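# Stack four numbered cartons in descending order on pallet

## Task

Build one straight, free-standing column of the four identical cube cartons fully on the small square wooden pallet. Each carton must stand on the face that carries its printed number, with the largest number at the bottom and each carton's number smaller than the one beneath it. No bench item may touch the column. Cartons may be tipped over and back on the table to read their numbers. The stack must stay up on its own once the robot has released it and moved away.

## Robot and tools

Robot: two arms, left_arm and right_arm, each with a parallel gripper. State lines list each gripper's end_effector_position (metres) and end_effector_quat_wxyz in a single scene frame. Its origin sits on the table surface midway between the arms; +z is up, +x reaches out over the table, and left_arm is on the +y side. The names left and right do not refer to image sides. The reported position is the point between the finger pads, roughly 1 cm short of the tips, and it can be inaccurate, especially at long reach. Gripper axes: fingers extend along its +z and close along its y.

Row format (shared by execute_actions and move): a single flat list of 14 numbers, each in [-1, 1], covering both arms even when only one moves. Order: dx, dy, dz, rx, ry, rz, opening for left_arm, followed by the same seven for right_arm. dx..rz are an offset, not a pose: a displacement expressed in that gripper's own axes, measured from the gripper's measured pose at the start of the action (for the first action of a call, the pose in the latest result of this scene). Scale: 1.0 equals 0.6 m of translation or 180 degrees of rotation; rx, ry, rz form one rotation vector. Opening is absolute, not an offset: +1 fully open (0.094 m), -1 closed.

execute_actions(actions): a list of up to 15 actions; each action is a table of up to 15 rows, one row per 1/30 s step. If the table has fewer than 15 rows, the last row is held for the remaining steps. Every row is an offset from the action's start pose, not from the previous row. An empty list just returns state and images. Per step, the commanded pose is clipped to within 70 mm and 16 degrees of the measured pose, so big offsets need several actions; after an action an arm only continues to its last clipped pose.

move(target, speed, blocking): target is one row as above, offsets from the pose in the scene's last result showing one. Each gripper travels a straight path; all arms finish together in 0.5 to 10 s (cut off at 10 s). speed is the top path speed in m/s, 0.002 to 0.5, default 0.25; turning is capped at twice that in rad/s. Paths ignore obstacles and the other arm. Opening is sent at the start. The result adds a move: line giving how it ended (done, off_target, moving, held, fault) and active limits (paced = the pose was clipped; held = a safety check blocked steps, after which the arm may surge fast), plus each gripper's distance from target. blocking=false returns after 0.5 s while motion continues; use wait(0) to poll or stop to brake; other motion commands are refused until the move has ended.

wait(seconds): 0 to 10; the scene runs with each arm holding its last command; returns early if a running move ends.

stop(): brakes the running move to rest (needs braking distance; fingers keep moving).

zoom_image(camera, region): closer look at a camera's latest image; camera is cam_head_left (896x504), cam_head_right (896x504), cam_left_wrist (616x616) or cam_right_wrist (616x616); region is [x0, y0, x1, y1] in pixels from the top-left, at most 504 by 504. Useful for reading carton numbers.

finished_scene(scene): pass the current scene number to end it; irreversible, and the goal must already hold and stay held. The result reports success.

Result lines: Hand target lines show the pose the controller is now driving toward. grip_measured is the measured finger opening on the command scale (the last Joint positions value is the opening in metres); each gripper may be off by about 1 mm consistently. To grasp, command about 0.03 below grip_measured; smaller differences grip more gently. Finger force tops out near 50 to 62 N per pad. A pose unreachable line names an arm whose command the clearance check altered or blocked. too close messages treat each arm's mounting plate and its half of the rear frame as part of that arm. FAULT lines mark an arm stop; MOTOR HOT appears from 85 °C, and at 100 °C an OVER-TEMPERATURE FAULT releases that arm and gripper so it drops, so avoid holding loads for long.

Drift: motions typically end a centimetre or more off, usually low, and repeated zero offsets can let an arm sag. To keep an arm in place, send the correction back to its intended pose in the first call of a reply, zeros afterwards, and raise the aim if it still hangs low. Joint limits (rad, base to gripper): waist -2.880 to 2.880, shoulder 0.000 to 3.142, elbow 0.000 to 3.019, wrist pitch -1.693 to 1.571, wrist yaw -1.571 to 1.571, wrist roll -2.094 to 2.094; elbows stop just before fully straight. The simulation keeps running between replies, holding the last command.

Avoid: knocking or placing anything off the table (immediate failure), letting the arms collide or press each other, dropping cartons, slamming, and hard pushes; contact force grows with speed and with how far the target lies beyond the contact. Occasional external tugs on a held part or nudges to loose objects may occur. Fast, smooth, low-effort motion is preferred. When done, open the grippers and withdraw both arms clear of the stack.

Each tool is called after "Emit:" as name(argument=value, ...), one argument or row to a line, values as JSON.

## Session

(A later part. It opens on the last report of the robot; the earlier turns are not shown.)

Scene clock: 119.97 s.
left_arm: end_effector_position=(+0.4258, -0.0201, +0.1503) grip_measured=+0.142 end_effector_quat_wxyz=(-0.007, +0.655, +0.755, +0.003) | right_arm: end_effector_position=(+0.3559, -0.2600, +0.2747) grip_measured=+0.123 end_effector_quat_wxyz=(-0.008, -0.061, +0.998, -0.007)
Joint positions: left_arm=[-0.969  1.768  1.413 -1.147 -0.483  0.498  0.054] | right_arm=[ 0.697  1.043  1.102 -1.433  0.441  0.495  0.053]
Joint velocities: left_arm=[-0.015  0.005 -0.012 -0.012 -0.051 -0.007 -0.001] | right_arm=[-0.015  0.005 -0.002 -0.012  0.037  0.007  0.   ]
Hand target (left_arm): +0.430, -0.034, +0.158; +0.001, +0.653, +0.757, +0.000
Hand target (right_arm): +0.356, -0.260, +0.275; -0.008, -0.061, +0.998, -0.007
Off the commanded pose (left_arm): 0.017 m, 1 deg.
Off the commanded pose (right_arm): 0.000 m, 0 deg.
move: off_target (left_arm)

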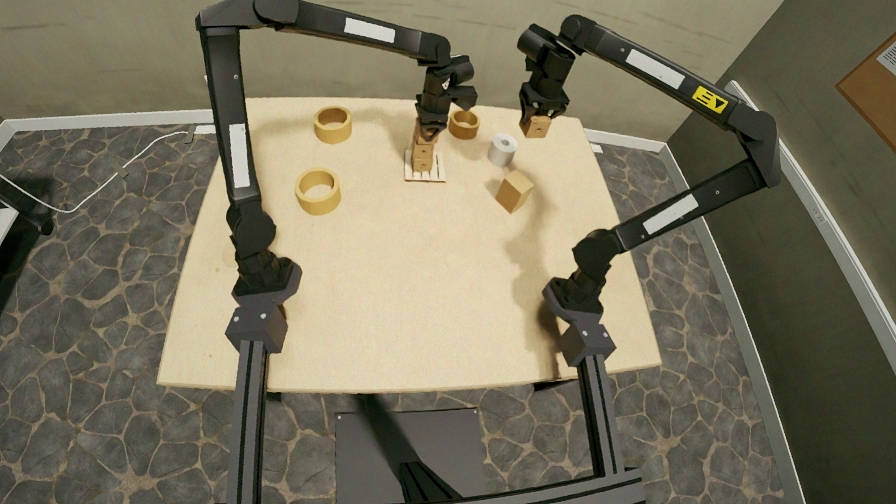

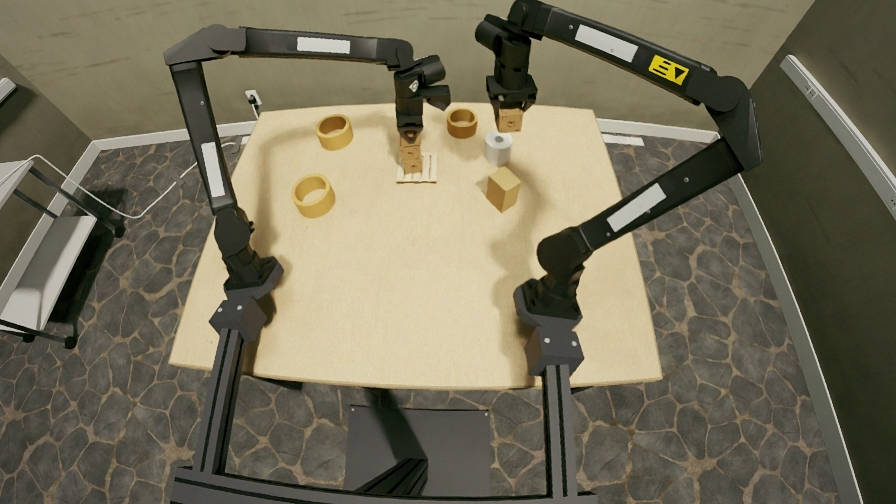

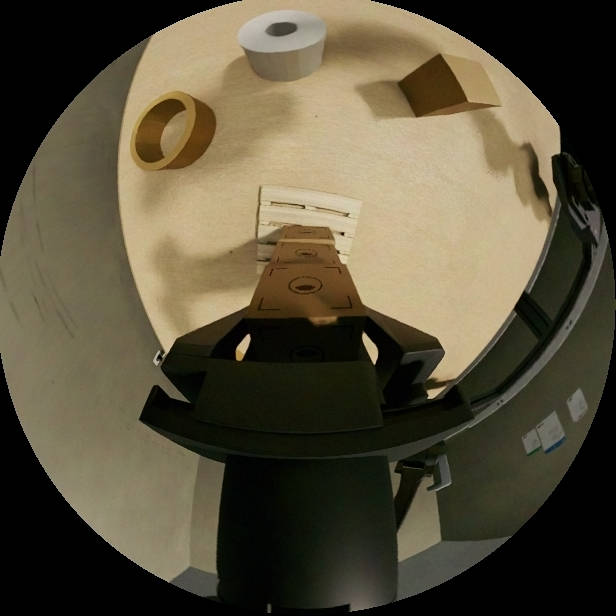

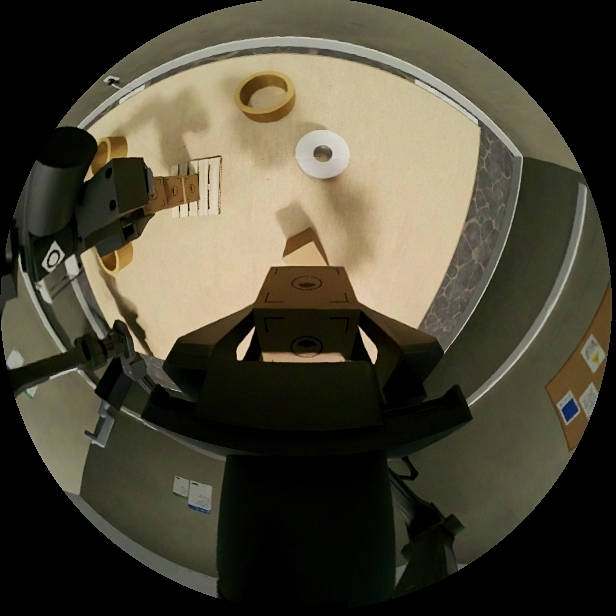

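Good (aligns with bottom cube). Lower, release.

Emit:
move(
  target=[0.002,0,0.012,0,0,0,0.09,0,0,0,0,0,0,0.07],
  speed=0.02,
)

Emit:
move(
  target=[0,0,0,0,0,0,1,0,0,0,0,0,0,0.07],
)

Emit:
move(
  target=[-0.015,0.015,-0.15,0,0,0,1,0,0,0,0,0,0,0.07],
  speed=0.1,
)

Emit:
move(
  target=[0.4,-0.2,-0.05,0,0,0,1,0,0,0,0,0,0,0.07],
  speed=0.2,
)

Emit:
move(
  target=[0,0,0,0,0,0,1,-0.2,0.41,0.03,-0.005,-0.005,0,0.07],
  speed=0.15,
)

Scene clock: 120.93 s.
left_arm: end_effector_position=(+0.4212, -0.0183, +0.1453) grip_measured=+0.142 end_effector_quat_wxyz=(-0.010, +0.656, +0.755, +0.004) | right_arm: end_effector_position=(+0.3559, -0.2600, +0.2747) grip_measured=+0.123 end_effector_quat_wxyz=(-0.008, -0.061, +0.998, -0.007)
Joint positions: left_arm=[-0.969  1.768  1.397 -1.138 -0.483  0.497  0.054] | right_arm=[ 0.697  1.043  1.102 -1.433  0.441  0.495  0.053]
Joint velocities: left_arm=[ 0.005  0.005  0.002 -0.012  0.007 -0.081 -0.001] | right_arm=[-0.005 -0.015 -0.002  0.007 -0.022  0.051  0.001]
Hand target (left_arm): +0.426, -0.019, +0.143; -0.007, +0.655, +0.755, +0.003
Hand target (right_arm): +0.356, -0.260, +0.275; -0.008, -0.061, +0.998, -0.007
Off the commanded pose (left_arm): 0.005 m, 0 deg.
Off the commanded pose (right_arm): 0.000 m, 0 deg.
move: done

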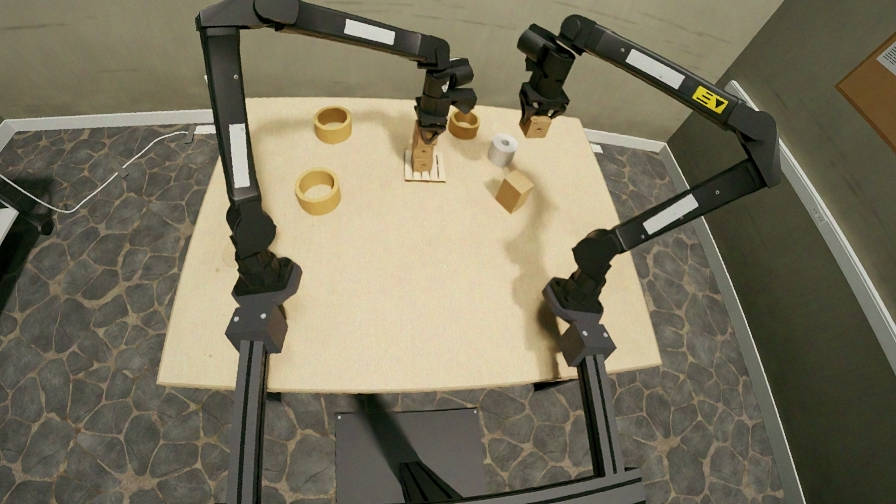

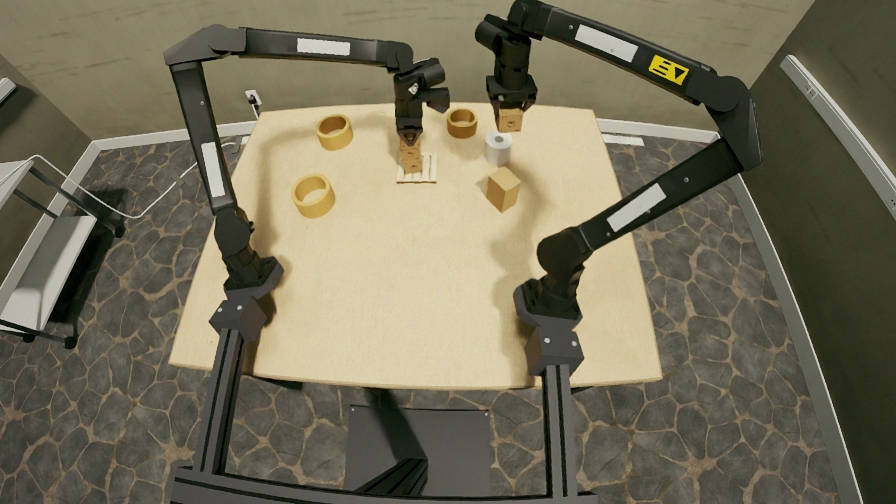

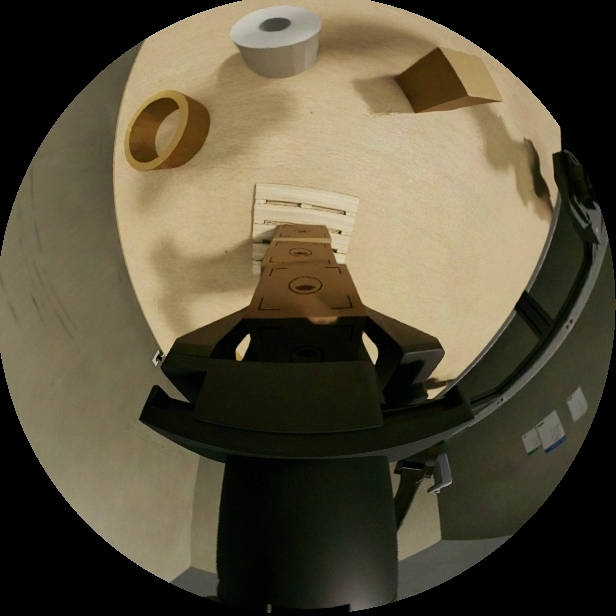

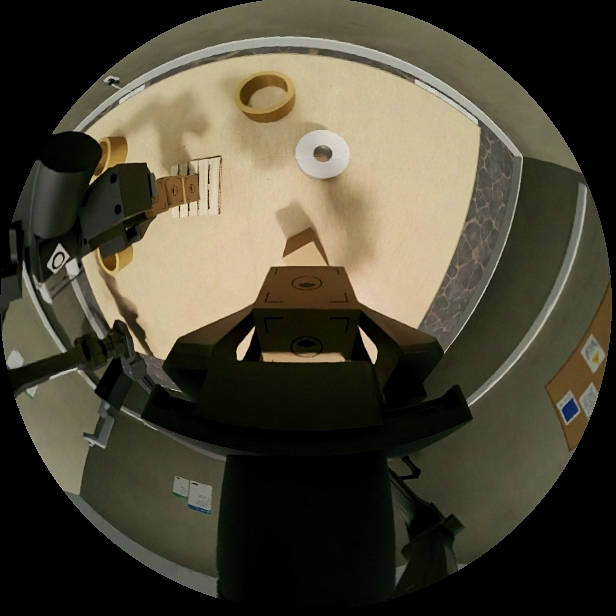

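Scene clock: 121.43 s.
left_arm: end_effector_position=(+0.4205, -0.0179, +0.1447) grip_measured=+1.000 end_effector_quat_wxyz=(-0.011, +0.656, +0.754, +0.004) | right_arm: end_effector_position=(+0.3559, -0.2600, +0.2747) grip_measured=+0.123 end_effector_quat_wxyz=(-0.008, -0.061, +0.998, -0.007)
Joint positions: left_arm=[-0.969  1.768  1.395 -1.138 -0.483  0.497  0.094] | right_arm=[ 0.697  1.043  1.102 -1.433  0.441  0.495  0.053]
Joint velocities: left_arm=[-0.005 -0.015 -0.007  0.002  0.007  0.022  0.   ] | right_arm=[-0.024 -0.015 -0.012  0.002 -0.037  0.022 -0.001]
Hand target (left_arm): +0.421, -0.018, +0.145; -0.010, +0.656, +0.755, +0.004
Hand target (right_arm): +0.356, -0.260, +0.275; -0.008, -0.061, +0.998, -0.007
Off the commanded pose (left_arm): 0.001 m, 0 deg.
Off the commanded pose (right_arm): 0.000 m, 0 deg.
move: done

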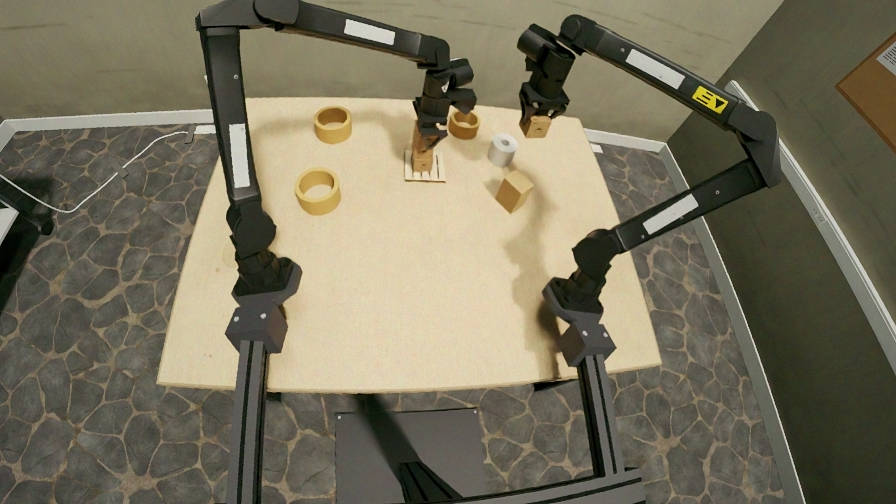

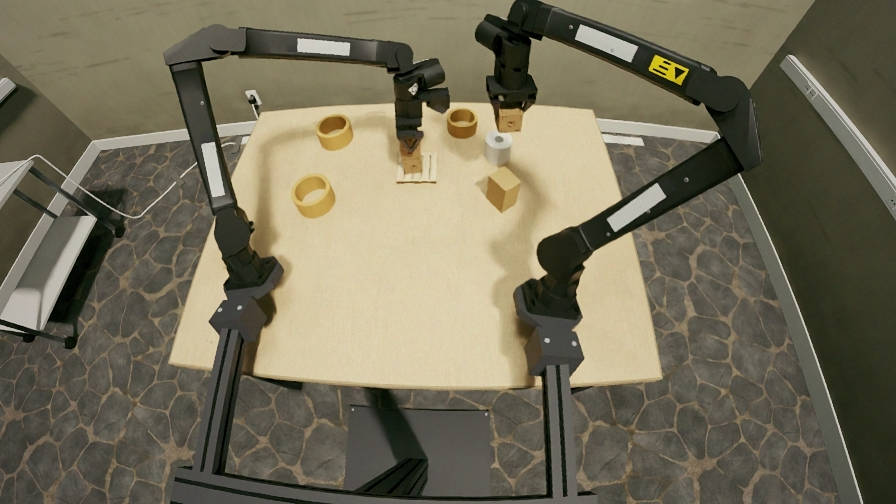

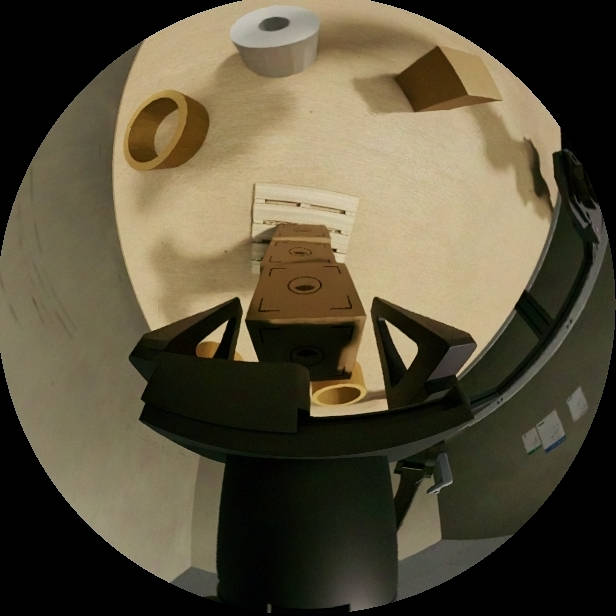

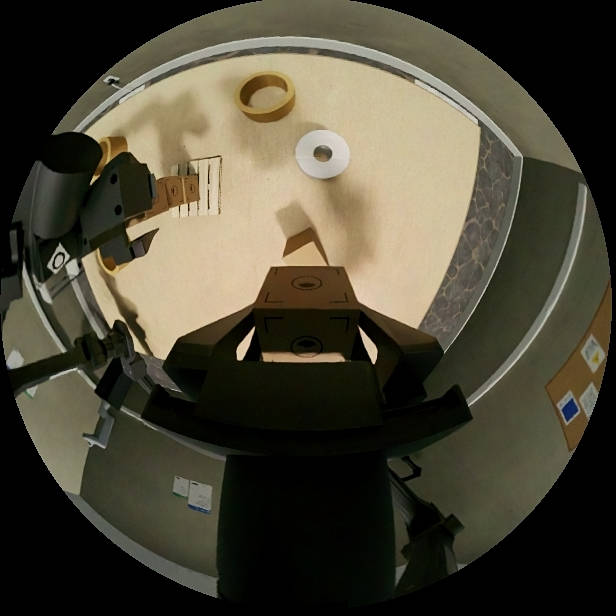

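Scene clock: 122.73 s.
left_arm: end_effector_position=(+0.4205, -0.0216, +0.2106) grip_measured=+1.000 end_effector_quat_wxyz=(-0.034, +0.666, +0.745, +0.009) | right_arm: end_effector_position=(+0.3559, -0.2600, +0.2747) grip_measured=+0.123 end_effector_quat_wxyz=(-0.008, -0.061, +0.998, -0.007)
Joint positions: left_arm=[-1.03   1.758  1.54  -1.379 -0.483  0.429  0.094] | right_arm=[ 0.697  1.043  1.102 -1.433  0.441  0.495  0.053]
Joint velocities: left_arm=[-0.005 -0.015 -0.007 -0.007  0.066  0.051  0.   ] | right_arm=[-0.005 -0.005  0.007 -0.007  0.066  0.022  0.   ]
Hand target (left_arm): +0.431, -0.026, +0.234; -0.011, +0.656, +0.754, +0.004
Hand target (right_arm): +0.356, -0.260, +0.275; -0.008, -0.061, +0.998, -0.007
Off the commanded pose (left_arm): 0.027 m, 3 deg.
Off the commanded pose (right_arm): 0.000 m, 0 deg.
move: off_target (left_arm)

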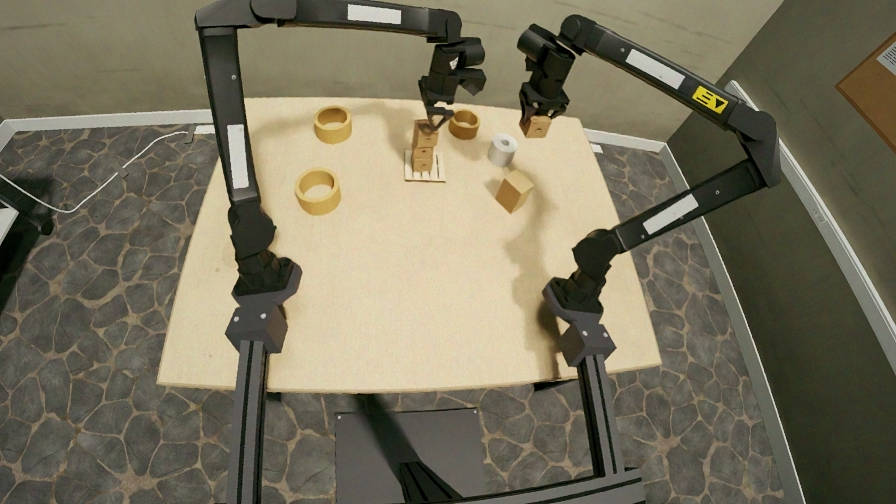

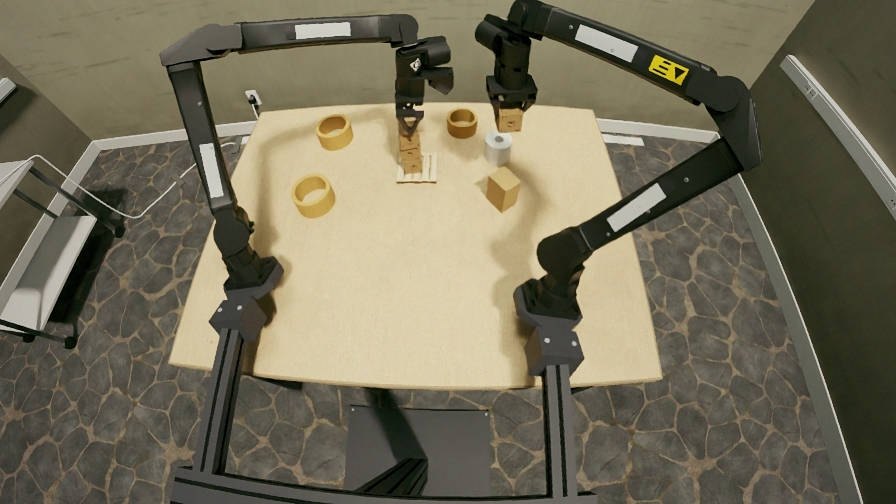

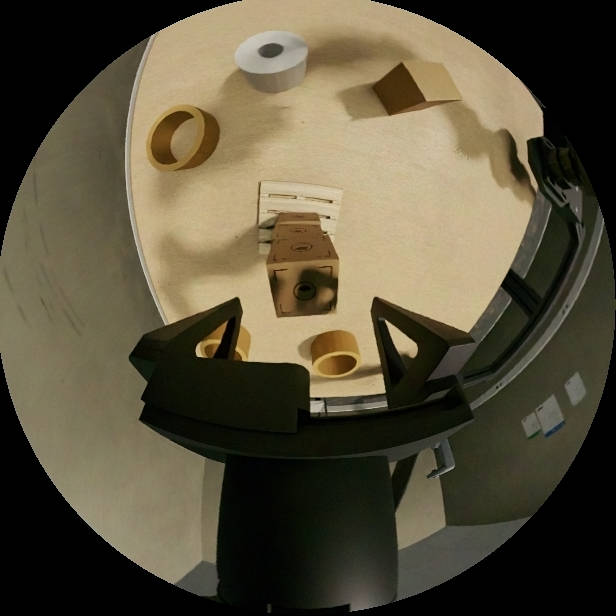

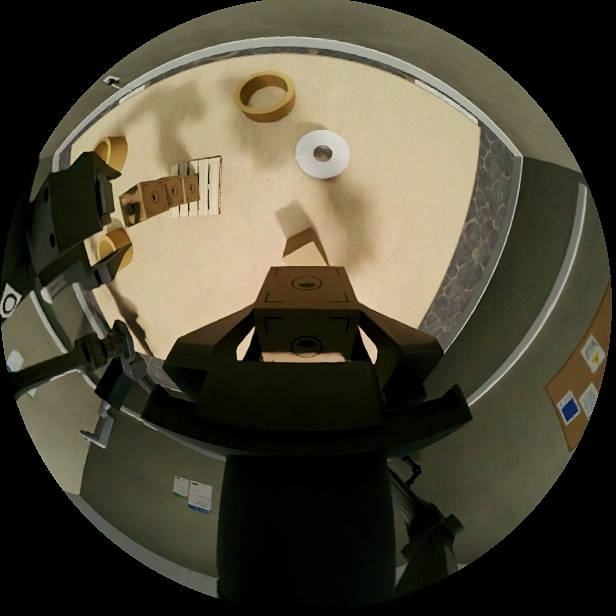

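Scene clock: 124.47 s.
left_arm: end_effector_position=(+0.2772, +0.2024, +0.2559) grip_measured=+1.000 end_effector_quat_wxyz=(-0.034, +0.668, +0.744, +0.011) | right_arm: end_effector_position=(+0.3559, -0.2600, +0.2747) grip_measured=+0.123 end_effector_quat_wxyz=(-0.008, -0.061, +0.998, -0.007)
Joint positions: left_arm=[-1.104  1.045  0.891 -1.482 -0.483  0.35   0.094] | right_arm=[ 0.697  1.043  1.102 -1.433  0.441  0.495  0.053]
Joint velocities: left_arm=[ 0.005 -0.005 -0.012  0.002  0.022  0.022  0.   ] | right_arm=[-0.005 -0.005 -0.017 -0.007  0.037 -0.007 -0.   ]
Hand target (left_arm): +0.276, +0.201, +0.258; -0.034, +0.666, +0.745, +0.010
Hand target (right_arm): +0.356, -0.260, +0.275; -0.008, -0.061, +0.998, -0.007
Off the commanded pose (left_arm): 0.004 m, 0 deg.
Off the commanded pose (right_arm): 0.000 m, 0 deg.
move: done

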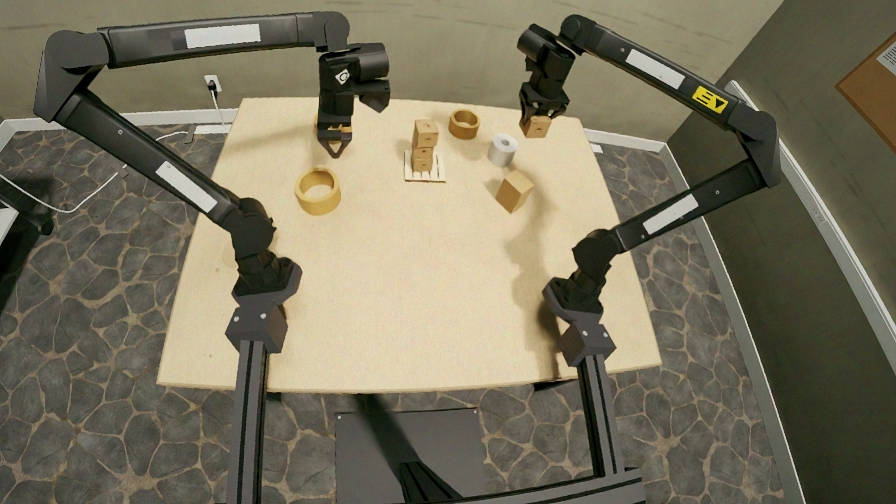

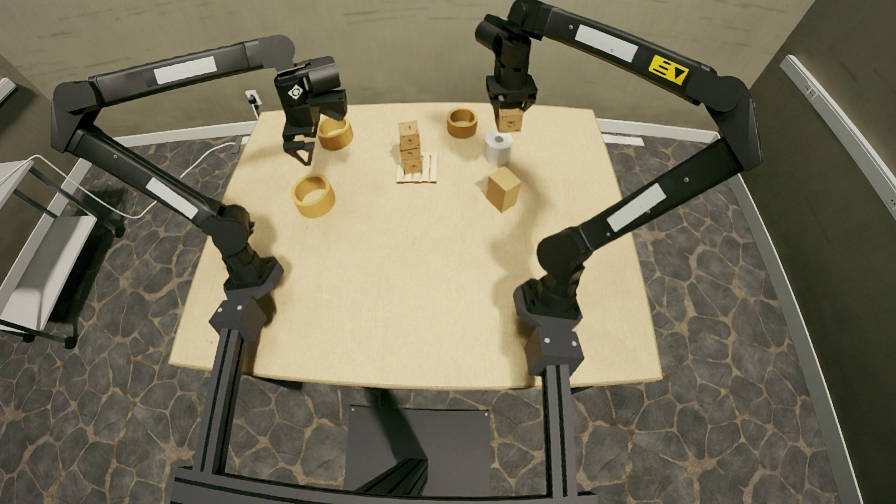

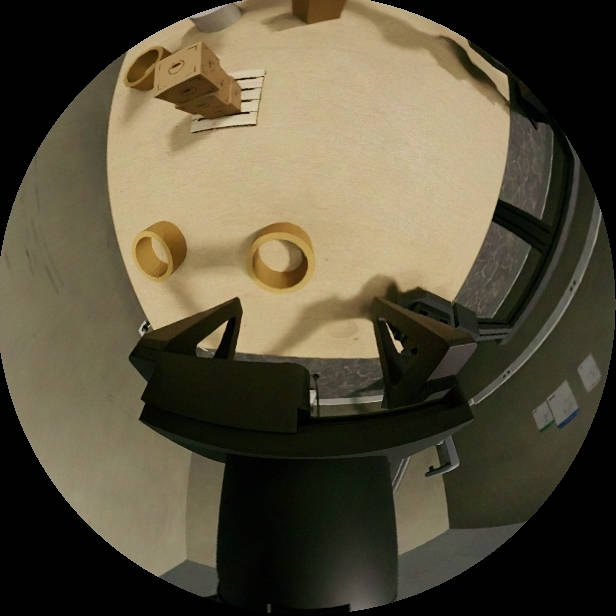

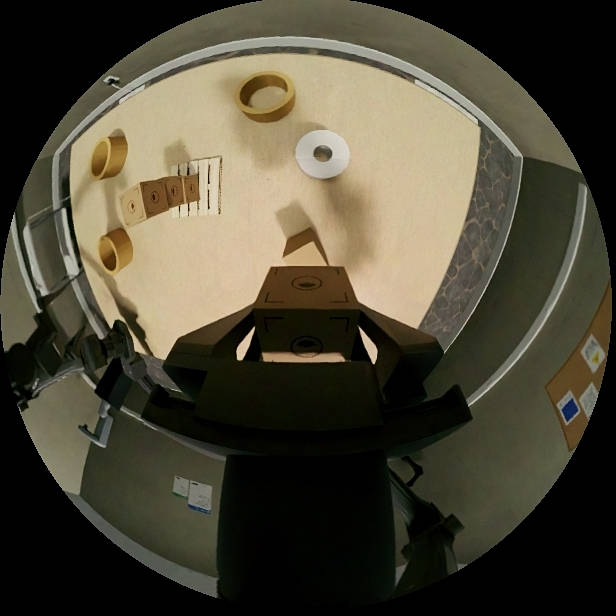

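Scene clock: 126.67 s.
left_arm: end_effector_position=(+0.2766, +0.2028, +0.2551) grip_measured=+1.000 end_effector_quat_wxyz=(-0.035, +0.668, +0.743, +0.011) | right_arm: end_effector_position=(+0.4379, -0.0173, +0.2389) grip_measured=+0.123 end_effector_quat_wxyz=(-0.013, -0.070, +0.997, -0.012)
Joint positions: left_arm=[-1.104  1.045  0.888 -1.482 -0.483  0.35   0.094] | right_arm=[ 0.935  1.703  1.622 -1.425  0.476  0.747  0.053]
Joint velocities: left_arm=[-0.005 -0.015 -0.012 -0.007 -0.022  0.066  0.   ] | right_arm=[-0.005  0.005 -0.002  0.007 -0.007  0.066  0.001]
Hand target (left_arm): +0.277, +0.202, +0.256; -0.034, +0.668, +0.744, +0.011
Hand target (right_arm): +0.447, -0.005, +0.252; -0.001, -0.062, +0.998, -0.001
Off the commanded pose (left_arm): 0.001 m, 0 deg.
Off the commanded pose (right_arm): 0.021 m, 2 deg.
move: off_target (right_arm)

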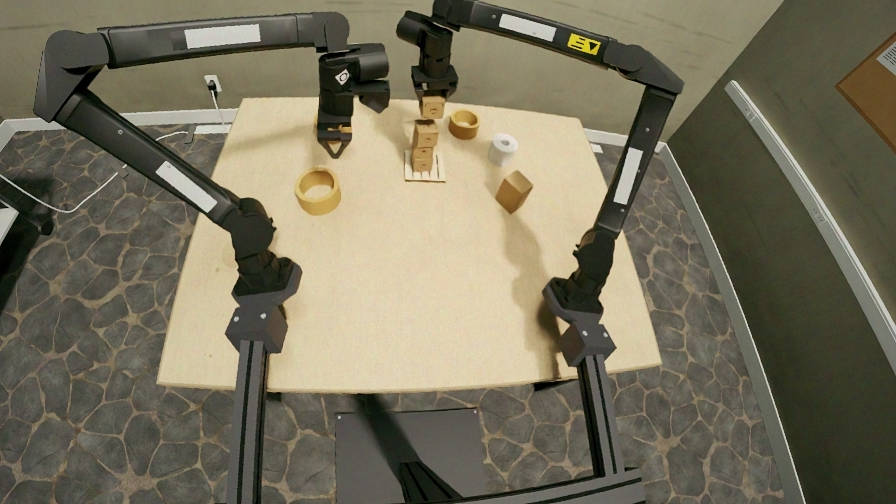

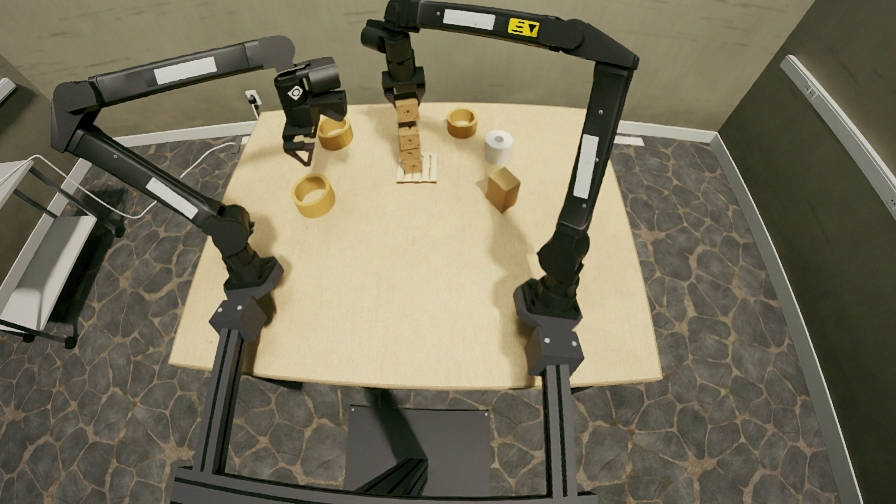

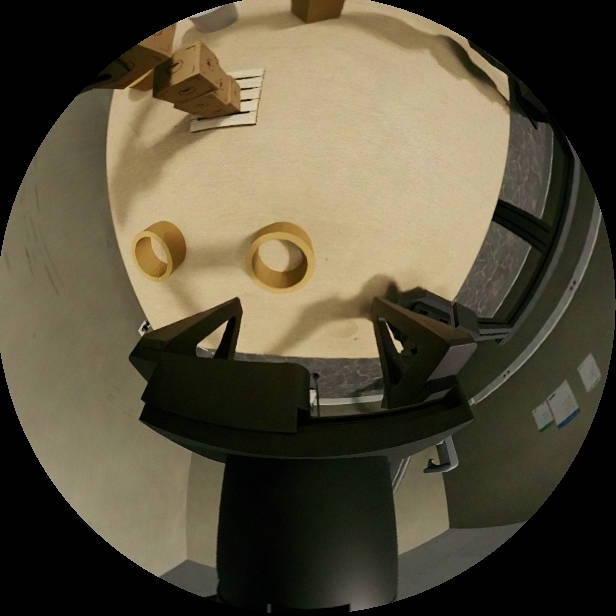

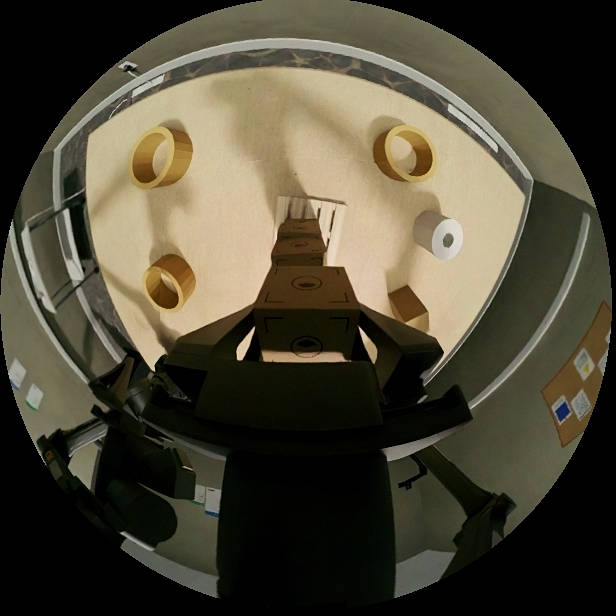

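Emit:
move(
  target=[0,0,0,0,0,0,1,0.01,0.012,0.05,-0.008,-0.008,0,0.07],
  speed=0.05,
)

Emit:
zoom_image(
  camera="cam_head_left",
  region=[350,40,510,200],
)

Emit:
zoom_image(
  camera="cam_right_wrist",
  region=[220,170,400,330],
)

Scene clock: 128.20 s.
left_arm: end_effector_position=(+0.2766, +0.2028, +0.2551) grip_measured=+1.000 end_effector_quat_wxyz=(-0.035, +0.668, +0.743, +0.011) | right_arm: end_effector_position=(+0.4268, -0.0071, +0.2100) grip_measured=+0.123 end_effector_quat_wxyz=(-0.002, -0.070, +0.998, -0.000)
Joint positions: left_arm=[-1.104  1.045  0.888 -1.482 -0.483  0.35   0.094] | right_arm=[ 0.935  1.703  1.535 -1.302  0.475  0.73   0.053]
Joint velocities: left_arm=[-0.005 -0.015  0.007 -0.012  0.007 -0.022  0.   ] | right_arm=[-0.005  0.005  0.012 -0.007 -0.022 -0.007  0.   ]
Hand target (left_arm): +0.277, +0.203, +0.255; -0.035, +0.668, +0.743, +0.011
Hand target (right_arm): +0.431, -0.012, +0.209; -0.001, -0.070, +0.998, +0.001
Off the commanded pose (left_arm): 0.000 m, 0 deg.
Off the commanded pose (right_arm): 0.006 m, 0 deg.
move: done

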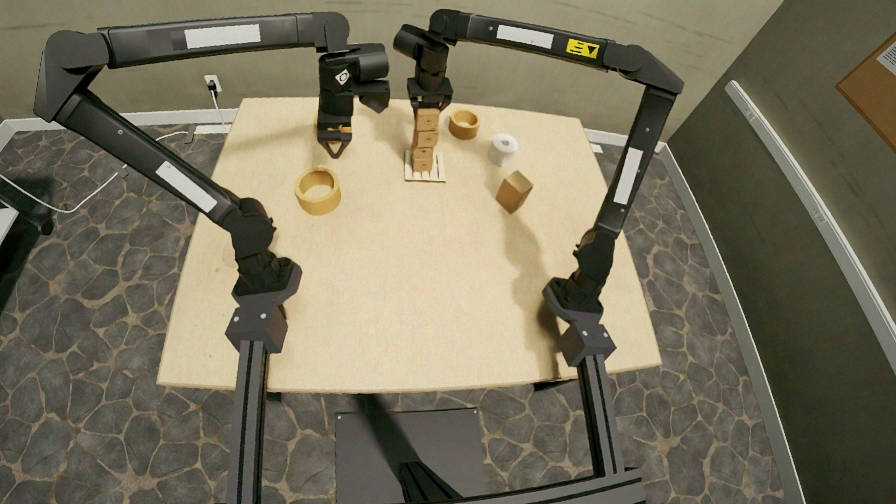

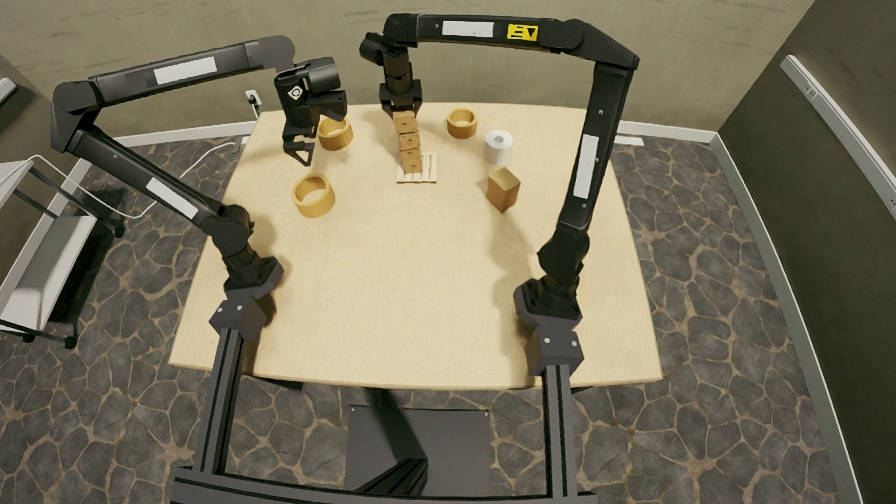

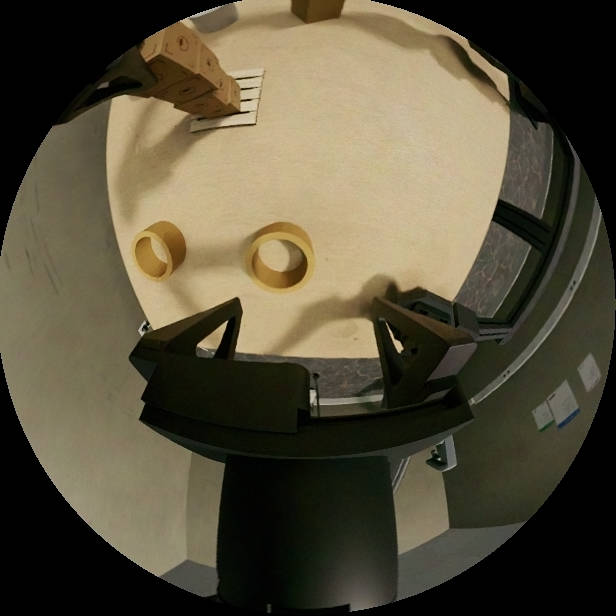

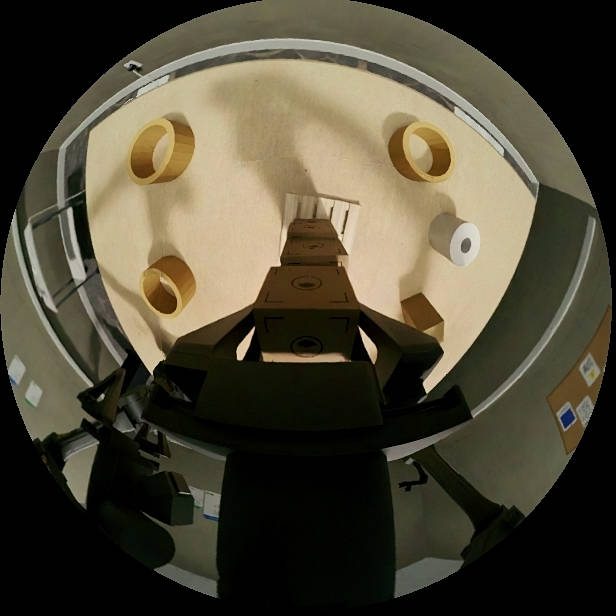

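Region (350, 40, 510, 200) of cam_head_left's 896x504 image, scaled by 3.150, with more detail than that image has.

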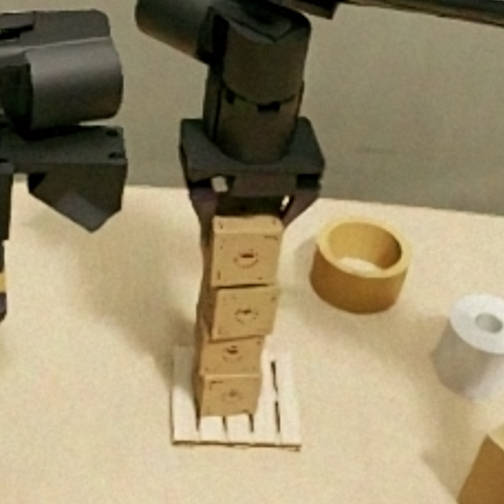

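Region (220, 170, 400, 330) of cam_right_wrist's 616x616 image, scaled by 2.800, with more detail than that image has.

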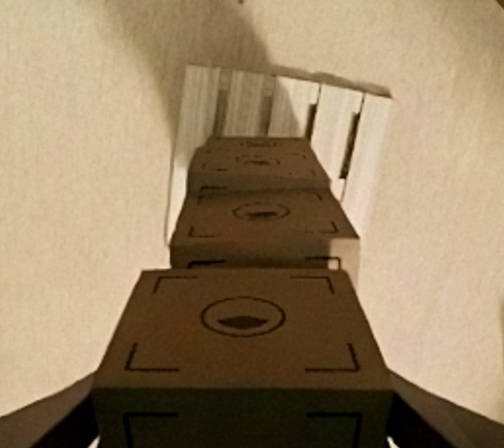

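Overshot +y ~6 mm and -X ~6 mm.

Emit:
move(
  target=[0,0,0,0,0,0,1,-0.016,-0.02,-0.008,0,0,0,0.07],
  speed=0.03,
)

Emit:
zoom_image(
  camera="cam_right_wrist",
  region=[220,170,400,330],
)

Scene clock: 129.30 s.
left_arm: end_effector_position=(+0.2766, +0.2028, +0.2551) grip_measured=+1.000 end_effector_quat_wxyz=(-0.035, +0.668, +0.743, +0.011) | right_arm: end_effector_position=(+0.4276, -0.0103, +0.2087) grip_measured=+0.123 end_effector_quat_wxyz=(-0.005, -0.074, +0.997, -0.004)
Joint positions: left_arm=[-1.104  1.045  0.888 -1.482 -0.483  0.35   0.094] | right_arm=[ 0.93   1.703  1.535 -1.309  0.475  0.721  0.053]
Joint velocities: left_arm=[-0.005 -0.015 -0.012 -0.002  0.051  0.022  0.   ] | right_arm=[-0.005 -0.005  0.002 -0.007  0.007  0.007 -0.001]
Hand target (left_arm): +0.277, +0.203, +0.255; -0.035, +0.668, +0.743, +0.011
Hand target (right_arm): +0.438, -0.017, +0.215; -0.002, -0.070, +0.998, -0.000
Off the commanded pose (left_arm): 0.000 m, 0 deg.
Off the commanded pose (right_arm): 0.014 m, 1 deg.
move: off_target (right_arm)

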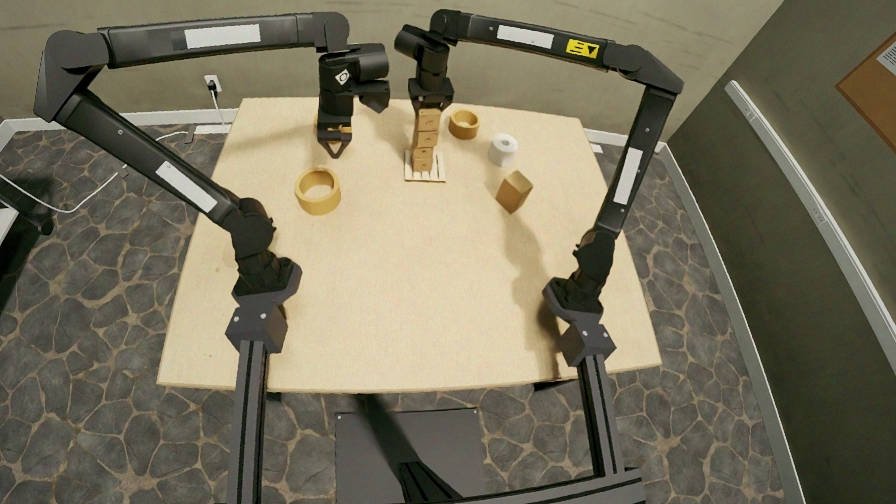

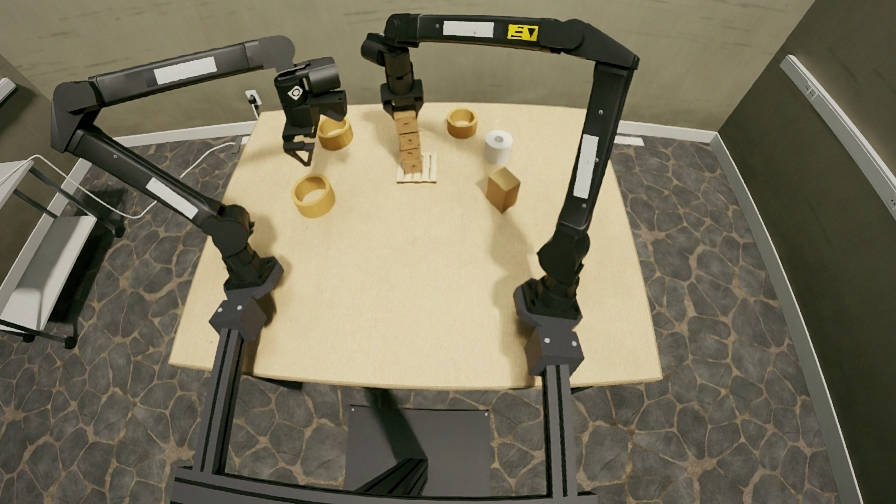

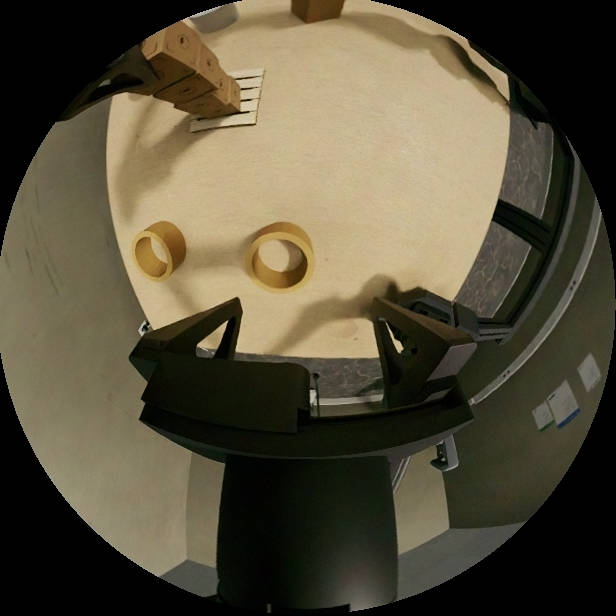

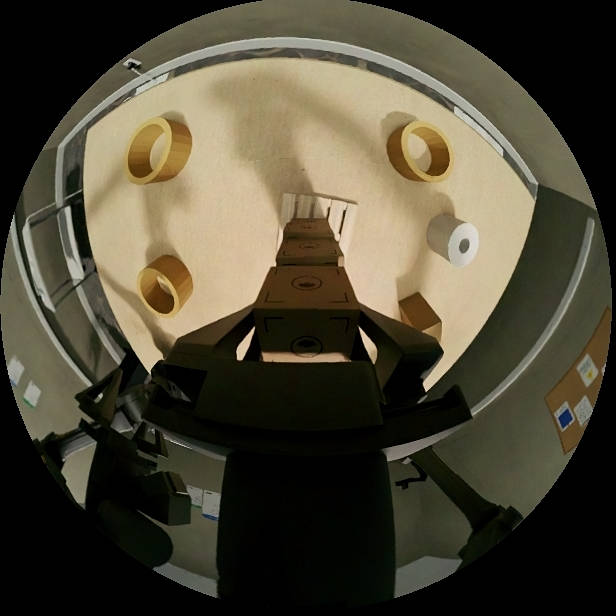

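Region (220, 170, 400, 330) of cam_right_wrist's 616x616 image, scaled by 2.800, with more detail than that image has.

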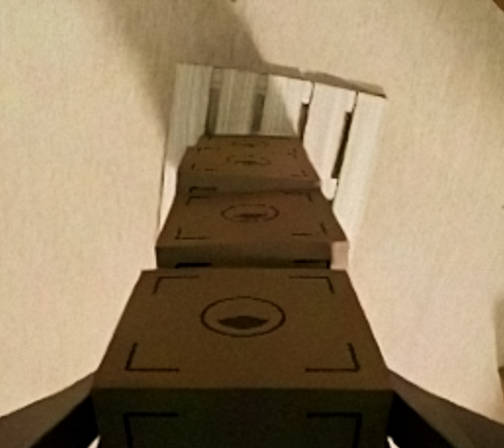

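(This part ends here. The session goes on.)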